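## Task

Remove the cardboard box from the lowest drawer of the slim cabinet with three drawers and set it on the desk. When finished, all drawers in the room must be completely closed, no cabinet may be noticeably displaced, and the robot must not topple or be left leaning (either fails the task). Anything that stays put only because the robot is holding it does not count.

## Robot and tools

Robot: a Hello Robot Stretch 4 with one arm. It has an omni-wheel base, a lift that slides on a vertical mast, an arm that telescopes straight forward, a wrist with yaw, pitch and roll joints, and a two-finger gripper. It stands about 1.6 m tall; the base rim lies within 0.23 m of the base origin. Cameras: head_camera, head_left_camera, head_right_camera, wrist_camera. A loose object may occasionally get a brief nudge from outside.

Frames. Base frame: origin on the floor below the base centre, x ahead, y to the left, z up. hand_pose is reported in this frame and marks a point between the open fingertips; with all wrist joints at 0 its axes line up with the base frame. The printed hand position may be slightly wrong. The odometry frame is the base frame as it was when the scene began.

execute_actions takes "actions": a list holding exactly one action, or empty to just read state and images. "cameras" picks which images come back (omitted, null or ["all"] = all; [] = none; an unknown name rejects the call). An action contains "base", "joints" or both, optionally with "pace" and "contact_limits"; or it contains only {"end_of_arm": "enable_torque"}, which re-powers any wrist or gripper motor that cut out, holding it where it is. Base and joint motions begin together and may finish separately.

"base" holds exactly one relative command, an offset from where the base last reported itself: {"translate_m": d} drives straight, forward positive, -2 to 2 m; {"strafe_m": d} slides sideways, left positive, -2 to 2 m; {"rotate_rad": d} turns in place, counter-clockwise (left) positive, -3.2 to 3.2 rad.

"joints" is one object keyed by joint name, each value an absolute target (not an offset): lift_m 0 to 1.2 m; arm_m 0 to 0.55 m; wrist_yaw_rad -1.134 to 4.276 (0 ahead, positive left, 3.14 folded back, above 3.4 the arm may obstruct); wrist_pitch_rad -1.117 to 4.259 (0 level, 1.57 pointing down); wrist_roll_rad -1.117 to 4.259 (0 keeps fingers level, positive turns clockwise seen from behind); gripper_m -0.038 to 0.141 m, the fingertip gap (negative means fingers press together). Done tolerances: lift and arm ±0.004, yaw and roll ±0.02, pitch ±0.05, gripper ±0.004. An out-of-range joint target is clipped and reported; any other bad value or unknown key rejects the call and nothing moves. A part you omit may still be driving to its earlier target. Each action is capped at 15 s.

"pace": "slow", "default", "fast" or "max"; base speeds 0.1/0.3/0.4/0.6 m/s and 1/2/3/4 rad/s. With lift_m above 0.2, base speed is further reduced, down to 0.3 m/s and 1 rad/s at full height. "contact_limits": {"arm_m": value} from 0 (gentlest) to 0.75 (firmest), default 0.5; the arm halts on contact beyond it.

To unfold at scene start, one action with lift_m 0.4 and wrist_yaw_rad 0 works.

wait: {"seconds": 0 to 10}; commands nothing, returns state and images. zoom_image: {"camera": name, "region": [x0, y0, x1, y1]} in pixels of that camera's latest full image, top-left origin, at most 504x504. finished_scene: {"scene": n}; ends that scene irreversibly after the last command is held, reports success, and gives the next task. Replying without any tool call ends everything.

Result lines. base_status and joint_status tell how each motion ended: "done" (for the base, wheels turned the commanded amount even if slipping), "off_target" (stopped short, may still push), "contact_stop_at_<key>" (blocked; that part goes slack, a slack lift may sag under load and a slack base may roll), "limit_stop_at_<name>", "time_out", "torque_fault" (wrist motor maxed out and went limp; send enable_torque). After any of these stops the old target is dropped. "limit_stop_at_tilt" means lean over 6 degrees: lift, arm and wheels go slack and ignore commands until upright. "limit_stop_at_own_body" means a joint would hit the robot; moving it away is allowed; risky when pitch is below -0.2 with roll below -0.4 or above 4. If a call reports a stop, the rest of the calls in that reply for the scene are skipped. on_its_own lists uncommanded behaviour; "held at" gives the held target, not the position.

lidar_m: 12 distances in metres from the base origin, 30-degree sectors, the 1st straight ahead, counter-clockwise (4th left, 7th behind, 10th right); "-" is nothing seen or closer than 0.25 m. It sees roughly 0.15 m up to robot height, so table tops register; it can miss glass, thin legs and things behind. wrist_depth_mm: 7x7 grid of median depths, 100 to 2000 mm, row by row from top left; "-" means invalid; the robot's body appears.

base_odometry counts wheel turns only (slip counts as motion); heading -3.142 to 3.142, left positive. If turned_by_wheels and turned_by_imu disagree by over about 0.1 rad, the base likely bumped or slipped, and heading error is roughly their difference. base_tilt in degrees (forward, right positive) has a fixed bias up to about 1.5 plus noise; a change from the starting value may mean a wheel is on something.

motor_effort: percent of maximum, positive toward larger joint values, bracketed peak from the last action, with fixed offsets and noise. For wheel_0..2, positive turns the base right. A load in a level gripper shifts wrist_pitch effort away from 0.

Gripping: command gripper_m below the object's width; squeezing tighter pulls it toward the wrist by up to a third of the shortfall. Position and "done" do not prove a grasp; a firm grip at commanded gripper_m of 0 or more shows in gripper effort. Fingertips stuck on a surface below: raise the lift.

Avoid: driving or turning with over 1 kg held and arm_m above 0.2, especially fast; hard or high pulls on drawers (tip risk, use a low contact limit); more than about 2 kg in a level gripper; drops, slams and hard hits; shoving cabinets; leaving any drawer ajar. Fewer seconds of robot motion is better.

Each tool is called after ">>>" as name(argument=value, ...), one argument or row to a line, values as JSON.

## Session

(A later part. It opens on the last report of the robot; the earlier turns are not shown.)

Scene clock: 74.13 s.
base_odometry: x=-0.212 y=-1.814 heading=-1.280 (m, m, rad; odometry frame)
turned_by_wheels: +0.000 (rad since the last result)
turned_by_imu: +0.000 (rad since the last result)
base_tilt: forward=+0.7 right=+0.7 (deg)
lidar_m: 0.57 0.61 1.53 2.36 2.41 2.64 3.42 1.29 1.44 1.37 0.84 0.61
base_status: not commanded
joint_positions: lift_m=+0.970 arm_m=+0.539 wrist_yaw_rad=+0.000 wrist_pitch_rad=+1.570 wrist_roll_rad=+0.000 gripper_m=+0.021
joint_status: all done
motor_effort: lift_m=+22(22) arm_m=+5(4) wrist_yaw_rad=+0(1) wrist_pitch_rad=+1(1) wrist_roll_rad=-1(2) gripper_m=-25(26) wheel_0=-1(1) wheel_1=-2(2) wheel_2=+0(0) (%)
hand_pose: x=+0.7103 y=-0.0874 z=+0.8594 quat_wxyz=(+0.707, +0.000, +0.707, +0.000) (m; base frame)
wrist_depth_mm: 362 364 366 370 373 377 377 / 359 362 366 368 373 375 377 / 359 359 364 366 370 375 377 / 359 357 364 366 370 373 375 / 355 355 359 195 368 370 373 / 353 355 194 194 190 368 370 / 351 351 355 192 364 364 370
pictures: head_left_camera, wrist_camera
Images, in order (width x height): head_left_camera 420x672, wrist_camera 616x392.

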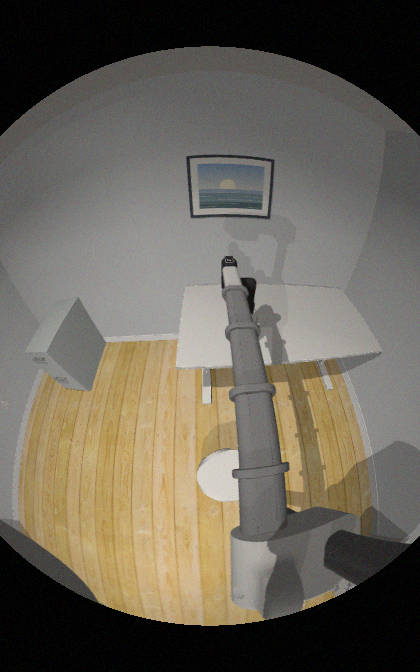

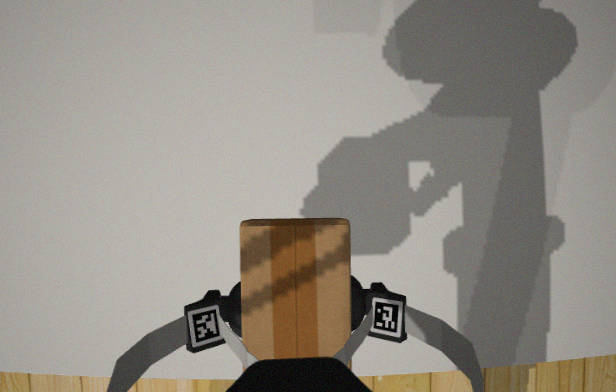

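>>> execute_actions(
  actions=[
    {"joints":{"lift_m":0.86},"pace":"slow"},
  ],
  cameras=["wrist_camera"],
)

>>> execute_actions(
  actions=[
    {"joints":{"gripper_m":0.1}},
  ],
  cameras=[],
)

>>> execute_actions(
  actions=[
    {"joints":{"lift_m":0.95}},
  ],
  cameras=["wrist_camera"],
)

>>> execute_actions(
  actions=[
    {"base":{"translate_m":-1.2},"joints":{"arm_m":0},"pace":"fast"},
  ],
  cameras=[],
)

>>> execute_actions(
  actions=[
    {"base":{"rotate_rad":-1.5},"joints":{"lift_m":0.4,"gripper_m":-0.01,"wrist_pitch_rad":0.3}},
  ],
  cameras=[],
)

>>> execute_actions(
  actions=[
    {"base":{"strafe_m":-0.08},"joints":{"lift_m":0.07},"pace":"fast"},
  ],
)

Scene clock: 80.87 s.
base_odometry: x=-0.212 y=-1.814 heading=-1.280 (m, m, rad; odometry frame)
turned_by_wheels: +0.000 (rad since the last result)
turned_by_imu: +0.000 (rad since the last result)
base_tilt: forward=+0.6 right=+0.7 (deg)
lidar_m: 0.57 0.60 1.51 2.33 2.39 2.66 3.42 1.24 1.44 1.35 0.85 0.61
base_status: not commanded
joint_positions: lift_m=+0.860 arm_m=+0.539 wrist_yaw_rad=+0.000 wrist_pitch_rad=+1.570 wrist_roll_rad=+0.000 gripper_m=+0.021
joint_status: all done
motor_effort: lift_m=+14(21) arm_m=+5(5) wrist_yaw_rad=-1(1) wrist_pitch_rad=+2(2) wrist_roll_rad=-1(1) gripper_m=-25(25) wheel_0=-1(1) wheel_1=-1(2) wheel_2=+0(0) (%)
hand_pose: x=+0.7103 y=-0.0874 z=+0.7500 quat_wxyz=(+0.707, +0.000, +0.707, +0.000) (m; base frame)
wrist_depth_mm: 252 255 256 259 262 263 265 / 253 253 256 257 260 262 264 / 250 252 254 257 257 260 263 / 249 251 254 254 256 259 262 / 248 249 251 195 256 257 258 / 246 248 193 194 189 256 258 / 246 245 248 193 252 255 256
pictures: wrist_camera
Images, in order (width x height): wrist_camera 616x392.

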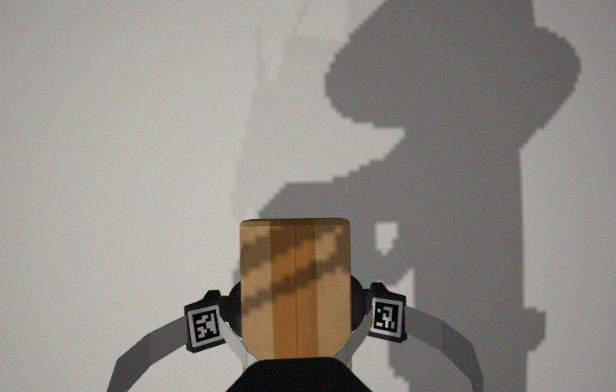

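Scene clock: 82.50 s.
base_odometry: x=-0.212 y=-1.814 heading=-1.280 (m, m, rad; odometry frame)
turned_by_wheels: +0.000 (rad since the last result)
turned_by_imu: +0.000 (rad since the last result)
base_tilt: forward=+0.7 right=+0.7 (deg)
lidar_m: 0.58 0.63 1.52 2.35 2.43 2.64 3.43 1.24 1.43 1.37 0.85 0.62
base_status: not commanded
joint_positions: lift_m=+0.860 arm_m=+0.539 wrist_yaw_rad=+0.000 wrist_pitch_rad=+1.570 wrist_roll_rad=+0.000 gripper_m=+0.100
joint_status: all done
motor_effort: lift_m=+14(14) arm_m=+5(5) wrist_yaw_rad=+0(0) wrist_pitch_rad=+1(2) wrist_roll_rad=-1(2) gripper_m=-4(25) wheel_0=-1(1) wheel_1=-2(2) wheel_2=+0(0) (%)
hand_pose: x=+0.7103 y=-0.0874 z=+0.7500 quat_wxyz=(+0.707, +0.000, +0.707, +0.000) (m; base frame)
wrist_depth_mm: 253 255 257 258 262 263 265 / 252 254 255 257 259 260 263 / 251 252 255 257 258 260 263 / 250 251 253 254 258 259 260 / 248 250 251 204 256 258 260 / 247 248 202 203 199 256 258 / 246 248 248 151 253 255 257
pictures: none
No camera images: the call's "cameras" was empty. Leave "cameras" out to get every camera's image.

Scene clock: 83.87 s.
base_odometry: x=-0.212 y=-1.814 heading=-1.280 (m, m, rad; odometry frame)
turned_by_wheels: +0.000 (rad since the last result)
turned_by_imu: +0.000 (rad since the last result)
base_tilt: forward=+0.7 right=+0.7 (deg)
lidar_m: 0.58 0.60 1.51 2.36 2.40 2.66 3.42 1.26 1.44 1.36 0.85 0.62
base_status: not commanded
joint_positions: lift_m=+0.950 arm_m=+0.539 wrist_yaw_rad=+0.000 wrist_pitch_rad=+1.570 wrist_roll_rad=+0.000 gripper_m=+0.100
joint_status: all done
motor_effort: lift_m=+21(23) arm_m=+5(5) wrist_yaw_rad=-1(0) wrist_pitch_rad=+0(0) wrist_roll_rad=-2(1) gripper_m=-3(3) wheel_0=-1(1) wheel_1=-1(1) wheel_2=+0(0) (%)
hand_pose: x=+0.7103 y=-0.0874 z=+0.8394 quat_wxyz=(+0.707, +0.000, +0.707, +0.000) (m; base frame)
wrist_depth_mm: 342 345 349 349 355 355 359 / 342 343 343 347 351 355 355 / 338 340 342 349 349 353 355 / 336 342 345 345 347 353 353 / 336 338 342 294 345 349 351 / 336 336 340 291 200 347 351 / 334 334 338 151 342 347 349
pictures: wrist_camera
Images, in order (width x height): wrist_camera 616x392.

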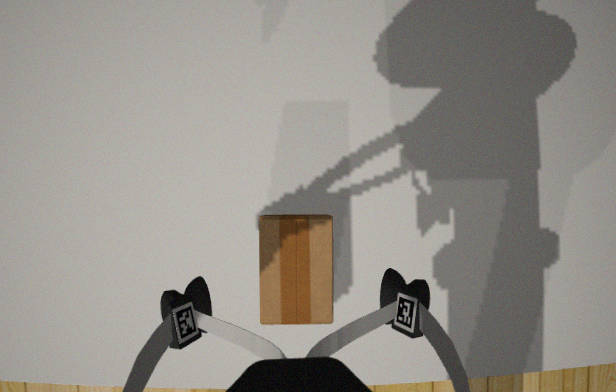

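Scene clock: 88.53 s.
base_odometry: x=-0.556 y=-0.665 heading=-1.280 (m, m, rad; odometry frame)
turned_by_wheels: +0.000 (rad since the last result)
turned_by_imu: +0.003 (rad since the last result)
base_tilt: forward=+0.7 right=+0.7 (deg)
lidar_m: 1.78 2.33 2.44 1.89 1.92 2.23 2.14 2.03 0.56 0.55 1.45 1.85
base_status: done
joint_positions: lift_m=+0.950 arm_m=+0.001 wrist_yaw_rad=+0.000 wrist_pitch_rad=+1.570 wrist_roll_rad=+0.000 gripper_m=+0.100
joint_status: all done
motor_effort: lift_m=+21(22) arm_m=-4(5) wrist_yaw_rad=+1(1) wrist_pitch_rad=+1(2) wrist_roll_rad=-2(2) gripper_m=-2(2) wheel_0=+0(5) wheel_1=-1(5) wheel_2=+0(9) (%)
hand_pose: x=+0.1719 y=-0.0874 z=+0.8394 quat_wxyz=(+0.707, +0.000, +0.707, +0.000) (m; base frame)
wrist_depth_mm: 1060 1060 1118 1078 1118 1118 1098 / 1078 1078 1078 1098 1098 1118 1098 / 1060 1060 1078 1098 1118 1138 1118 / 1060 1042 1078 1098 1078 1098 1118 / 1060 1078 854 866 1078 1098 1098 / 1042 1060 842 866 200 1008 1042 / 1025 1060 842 151 1098 1025 1025
pictures: none
No camera images: the call's "cameras" was empty. Leave "cameras" out to get every camera's image.

Scene clock: 91.63 s.
base_odometry: x=-0.556 y=-0.665 heading=-2.780 (m, m, rad; odometry frame)
turned_by_wheels: -1.500 (rad since the last result)
turned_by_imu: -1.527 (rad since the last result)
base_tilt: forward=+0.7 right=+0.7 (deg)
lidar_m: 0.54 1.48 1.84 1.77 2.34 2.41 1.88 1.99 2.22 2.13 1.88 0.55
base_status: done
joint_positions: lift_m=+0.400 arm_m=+0.001 wrist_yaw_rad=+0.000 wrist_pitch_rad=+0.302 wrist_roll_rad=+0.000 gripper_m=-0.010
joint_status: all done
motor_effort: lift_m=+14(20) arm_m=-4(5) wrist_yaw_rad=+0(1) wrist_pitch_rad=-7(10) wrist_roll_rad=-1(2) gripper_m=-13(11) wheel_0=+1(4) wheel_1=+1(7) wheel_2=+0(1) (%)
hand_pose: x=+0.4471 y=-0.0874 z=+0.4926 quat_wxyz=(+0.989, +0.000, +0.151, +0.000) (m; base frame)
wrist_depth_mm: 1078 1098 1078 1098 1060 1060 1060 / 1138 1118 1118 1118 1098 1118 1098 / 1182 1182 1160 798 768 1138 1138 / 1229 1229 1205 621 621 1160 1160 / 1308 1281 1281 654 647 1229 1229 / 1078 1098 1025 199 661 1008 1042 / 866 854 179 186 723 820 842
pictures: none
No camera images: the call's "cameras" was empty. Leave "cameras" out to get every camera's image.

Scene clock: 93.53 s.
base_odometry: x=-0.584 y=-0.590 heading=-2.780 (m, m, rad; odometry frame)
turned_by_wheels: +0.000 (rad since the last result)
turned_by_imu: +0.000 (rad since the last result)
base_tilt: forward=+0.6 right=+0.7 (deg)
lidar_m: 0.53 1.48 1.91 1.84 2.42 2.42 1.88 1.98 2.14 2.05 1.90 0.53
base_status: done
joint_positions: lift_m=+0.070 arm_m=+0.001 wrist_yaw_rad=+0.000 wrist_pitch_rad=+0.302 wrist_roll_rad=+0.000 gripper_m=-0.010
joint_status: all done
motor_effort: lift_m=+14(15) arm_m=-5(4) wrist_yaw_rad=+0(0) wrist_pitch_rad=-5(4) wrist_roll_rad=-2(2) gripper_m=-13(13) wheel_0=-1(9) wheel_1=+2(11) wheel_2=+1(2) (%)
hand_pose: x=+0.4472 y=-0.0874 z=+0.1627 quat_wxyz=(+0.989, +0.000, +0.151, +0.000) (m; base frame)
wrist_depth_mm: 1078 1078 554 549 539 1042 1008 / 1118 1138 569 564 569 1118 1098 / 1182 1160 597 591 591 1138 1118 / 1118 1098 654 340 336 334 1042 / 683 343 338 336 332 332 654 / 488 362 322 199 345 351 477 / 399 387 180 186 362 379 389
pictures: head_camera, head_left_camera, head_right_camera, wrist_camera
Images, in order (width x height): head_camera 420x560, head_left_camera 420x672, head_right_camera 420x672, wrist_camera 616x392.

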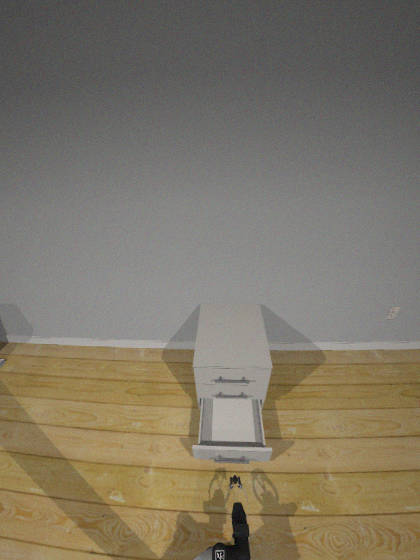

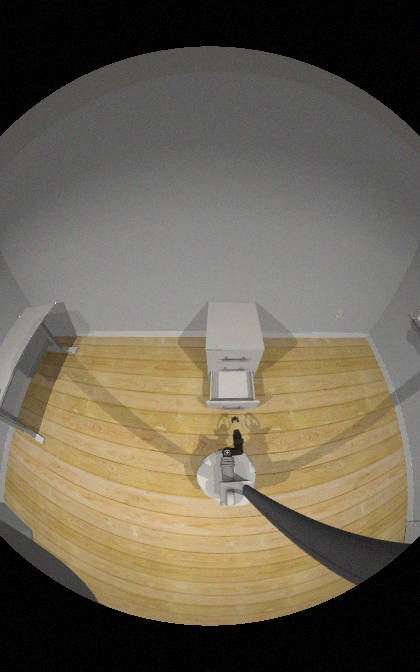

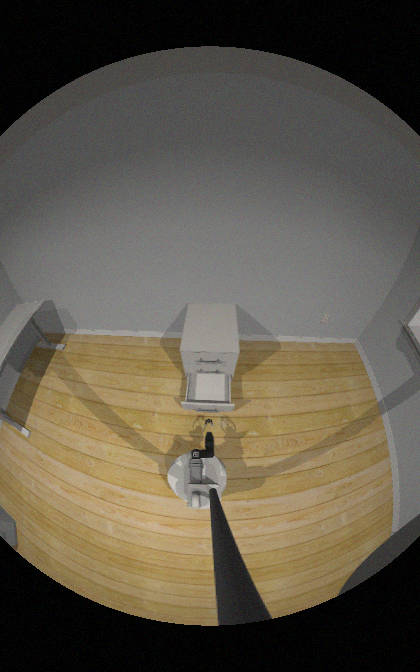

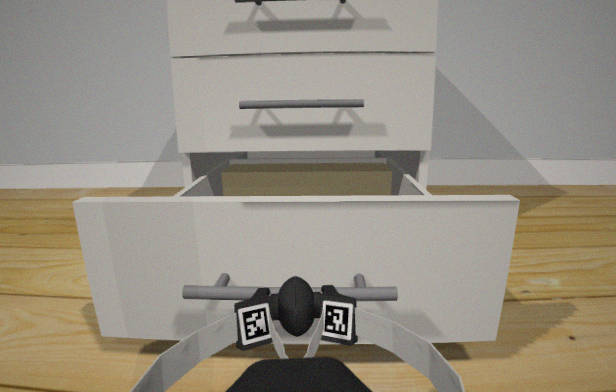

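Contact at arm ≈0.11, closed at ≈0.39.

>>> execute_actions(
  actions=[
    {"joints":{"arm_m":0.09}},
  ],
  cameras=[],
)

>>> execute_actions(
  actions=[
    {"joints":{"arm_m":0.43},"pace":"slow","contact_limits":{"arm_m":0.1}},
  ],
  cameras=["wrist_camera"],
)

Scene clock: 97.00 s.
base_odometry: x=-0.584 y=-0.590 heading=-2.780 (m, m, rad; odometry frame)
turned_by_wheels: +0.000 (rad since the last result)
turned_by_imu: +0.000 (rad since the last result)
base_tilt: forward=+0.7 right=+0.7 (deg)
lidar_m: 0.53 1.48 1.92 1.85 2.41 2.42 1.88 1.96 2.14 2.05 1.88 0.55
base_status: not commanded
joint_positions: lift_m=+0.070 arm_m=+0.089 wrist_yaw_rad=+0.000 wrist_pitch_rad=+0.302 wrist_roll_rad=+0.000 gripper_m=-0.010
joint_status: all done
motor_effort: lift_m=+14(14) arm_m=+5(5) wrist_yaw_rad=+0(0) wrist_pitch_rad=-6(3) wrist_roll_rad=-2(2) gripper_m=-15(15) wheel_0=-1(1) wheel_1=+1(2) wheel_2=+1(1) (%)
hand_pose: x=+0.5355 y=-0.0874 z=+0.1627 quat_wxyz=(+0.989, +0.000, +0.150, +0.000) (m; base frame)
wrist_depth_mm: 1008 991 469 462 462 960 960 / 1025 1025 484 480 477 1008 1008 / 1118 1078 508 504 500 1042 1042 / 1118 1098 647 654 634 1008 1042 / 250 247 245 242 240 237 237 / 260 257 250 200 249 249 247 / 273 266 180 186 223 260 258
pictures: none
No camera images: the call's "cameras" was empty. Leave "cameras" out to get every camera's image.

Scene clock: 100.97 s.
base_odometry: x=-0.584 y=-0.590 heading=-2.780 (m, m, rad; odometry frame)
turned_by_wheels: +0.000 (rad since the last result)
turned_by_imu: +0.000 (rad since the last result)
base_tilt: forward=+0.7 right=+0.7 (deg)
lidar_m: 0.80 1.48 1.91 1.87 2.40 2.41 1.86 1.98 2.14 2.03 1.89 0.87
base_status: not commanded
joint_positions: lift_m=+0.070 arm_m=+0.392 wrist_yaw_rad=-0.003 wrist_pitch_rad=+0.303 wrist_roll_rad=+0.000 gripper_m=-0.010
joint_status: arm_m contact_stop (moved +0.303 of +0.341)
on_its_own: arm_m is slack since a contact_stop (your +0.430 is given up)
motor_effort: lift_m=+14(14) arm_m=+0(14) wrist_yaw_rad=+8(24) wrist_pitch_rad=-9(16) wrist_roll_rad=-2(2) gripper_m=-13(13) wheel_0=+2(2) wheel_1=+3(3) wheel_2=-2(6) (%)
contact_limits: arm_m 0.1
hand_pose: x=+0.8385 y=-0.0882 z=+0.1624 quat_wxyz=(+0.989, +0.000, +0.151, -0.001) (m; base frame)
wrist_depth_mm: 193 192 191 191 190 188 - / 200 200 198 197 195 194 195 / 210 208 208 206 206 204 203 / 219 218 216 216 214 213 211 / 231 231 229 228 226 224 222 / 243 240 234 202 232 234 233 / 256 251 180 183 210 243 244
pictures: wrist_camera
Images, in order (width x height): wrist_camera 616x392.

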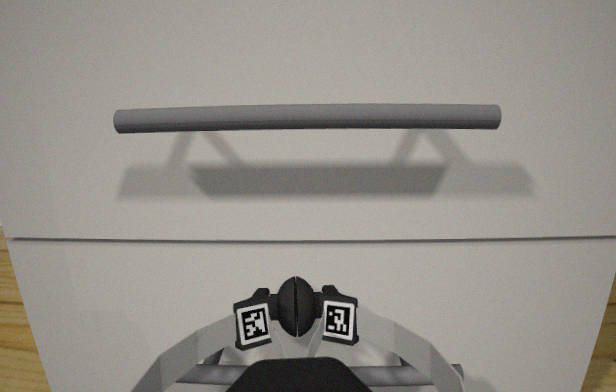

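>>> execute_actions(
  actions=[
    {"joints":{"arm_m":0.2},"pace":"fast"},
  ],
  cameras=["wrist_camera","head_left_camera"],
)

>>> execute_actions(
  actions=[
    {"base":{"rotate_rad":2.0},"joints":{"arm_m":0},"pace":"fast"},
  ],
  cameras=["head_camera","head_left_camera"],
)

Scene clock: 104.70 s.
base_odometry: x=-0.584 y=-0.590 heading=-2.780 (m, m, rad; odometry frame)
turned_by_wheels: +0.000 (rad since the last result)
turned_by_imu: +0.000 (rad since the last result)
base_tilt: forward=+0.7 right=+0.7 (deg)
lidar_m: 0.81 1.47 1.91 1.85 2.41 2.41 1.89 1.97 2.14 2.06 1.88 0.87
base_status: not commanded
joint_positions: lift_m=+0.070 arm_m=+0.201 wrist_yaw_rad=+0.000 wrist_pitch_rad=+0.302 wrist_roll_rad=+0.000 gripper_m=-0.010
joint_status: all done
motor_effort: lift_m=+14(14) arm_m=-4(5) wrist_yaw_rad=+1(7) wrist_pitch_rad=-5(8) wrist_roll_rad=-2(2) gripper_m=-13(12) wheel_0=+1(2) wheel_1=+2(3) wheel_2=+0(2) (%)
hand_pose: x=+0.6471 y=-0.0875 z=+0.1627 quat_wxyz=(+0.989, +0.000, +0.150, +0.000) (m; base frame)
wrist_depth_mm: 904 375 368 366 364 364 854 / 931 387 384 377 377 382 891 / 960 410 399 397 394 402 946 / 991 430 418 415 415 418 960 / 683 597 439 433 430 574 640 / 488 492 452 200 462 469 473 / 397 384 180 186 368 384 387
pictures: head_left_camera, wrist_camera
Images, in order (width x height): head_left_camera 420x672, wrist_camera 616x392.

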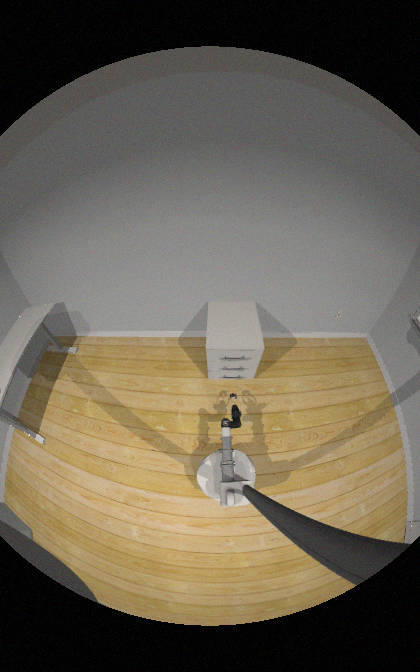

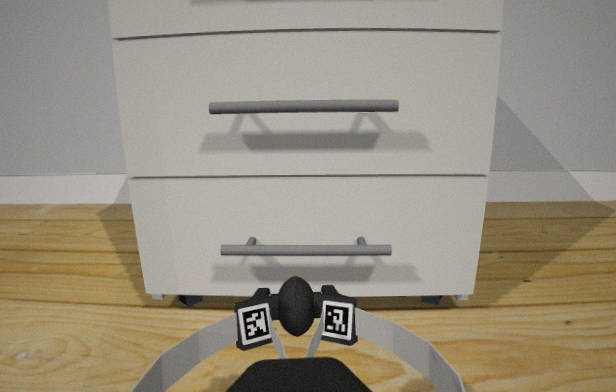

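Scene clock: 106.63 s.
base_odometry: x=-0.584 y=-0.590 heading=-0.780 (m, m, rad; odometry frame)
turned_by_wheels: +2.000 (rad since the last result)
turned_by_imu: +2.037 (rad since the last result)
base_tilt: forward=+0.7 right=+0.7 (deg)
lidar_m: 2.39 2.46 1.89 1.92 2.15 2.04 2.09 1.47 0.81 1.41 1.92 1.86
base_status: done
joint_positions: lift_m=+0.070 arm_m=+0.001 wrist_yaw_rad=+0.000 wrist_pitch_rad=+0.302 wrist_roll_rad=+0.000 gripper_m=-0.010
joint_status: all done
motor_effort: lift_m=+15(15) arm_m=-5(5) wrist_yaw_rad=-1(1) wrist_pitch_rad=-4(7) wrist_roll_rad=-2(2) gripper_m=-11(13) wheel_0=+1(8) wheel_1=-1(7) wheel_2=+1(5) (%)
hand_pose: x=+0.4472 y=-0.0874 z=+0.1627 quat_wxyz=(+0.989, +0.000, +0.150, +0.000) (m; base frame)
wrist_depth_mm: - - - - - - 1921 / - - - - - - 1921 / - - - - - - 1921 / 1118 1078 1098 1078 1060 1042 1025 / 691 683 691 691 676 661 647 / 492 496 500 199 496 488 477 / 397 387 180 186 368 387 387
pictures: head_camera, head_left_camera
Images, in order (width x height): head_camera 420x560, head_left_camera 420x672.

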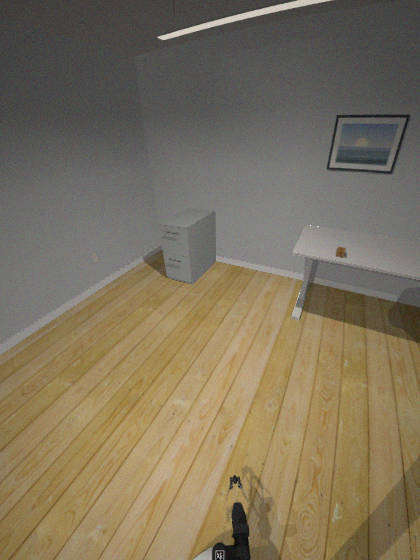

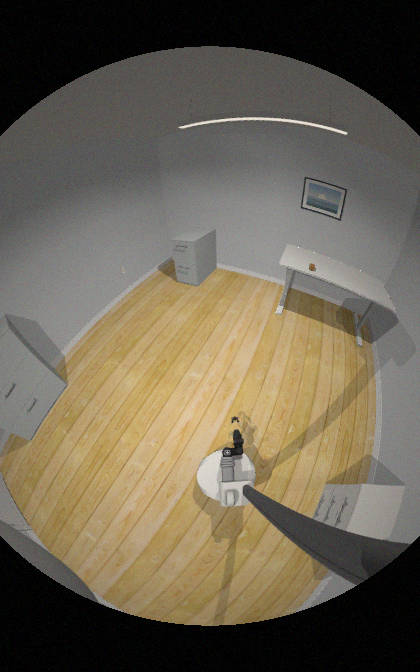

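>>> finished_scene(
  scene=2,
)

The scene is finished: the task was done.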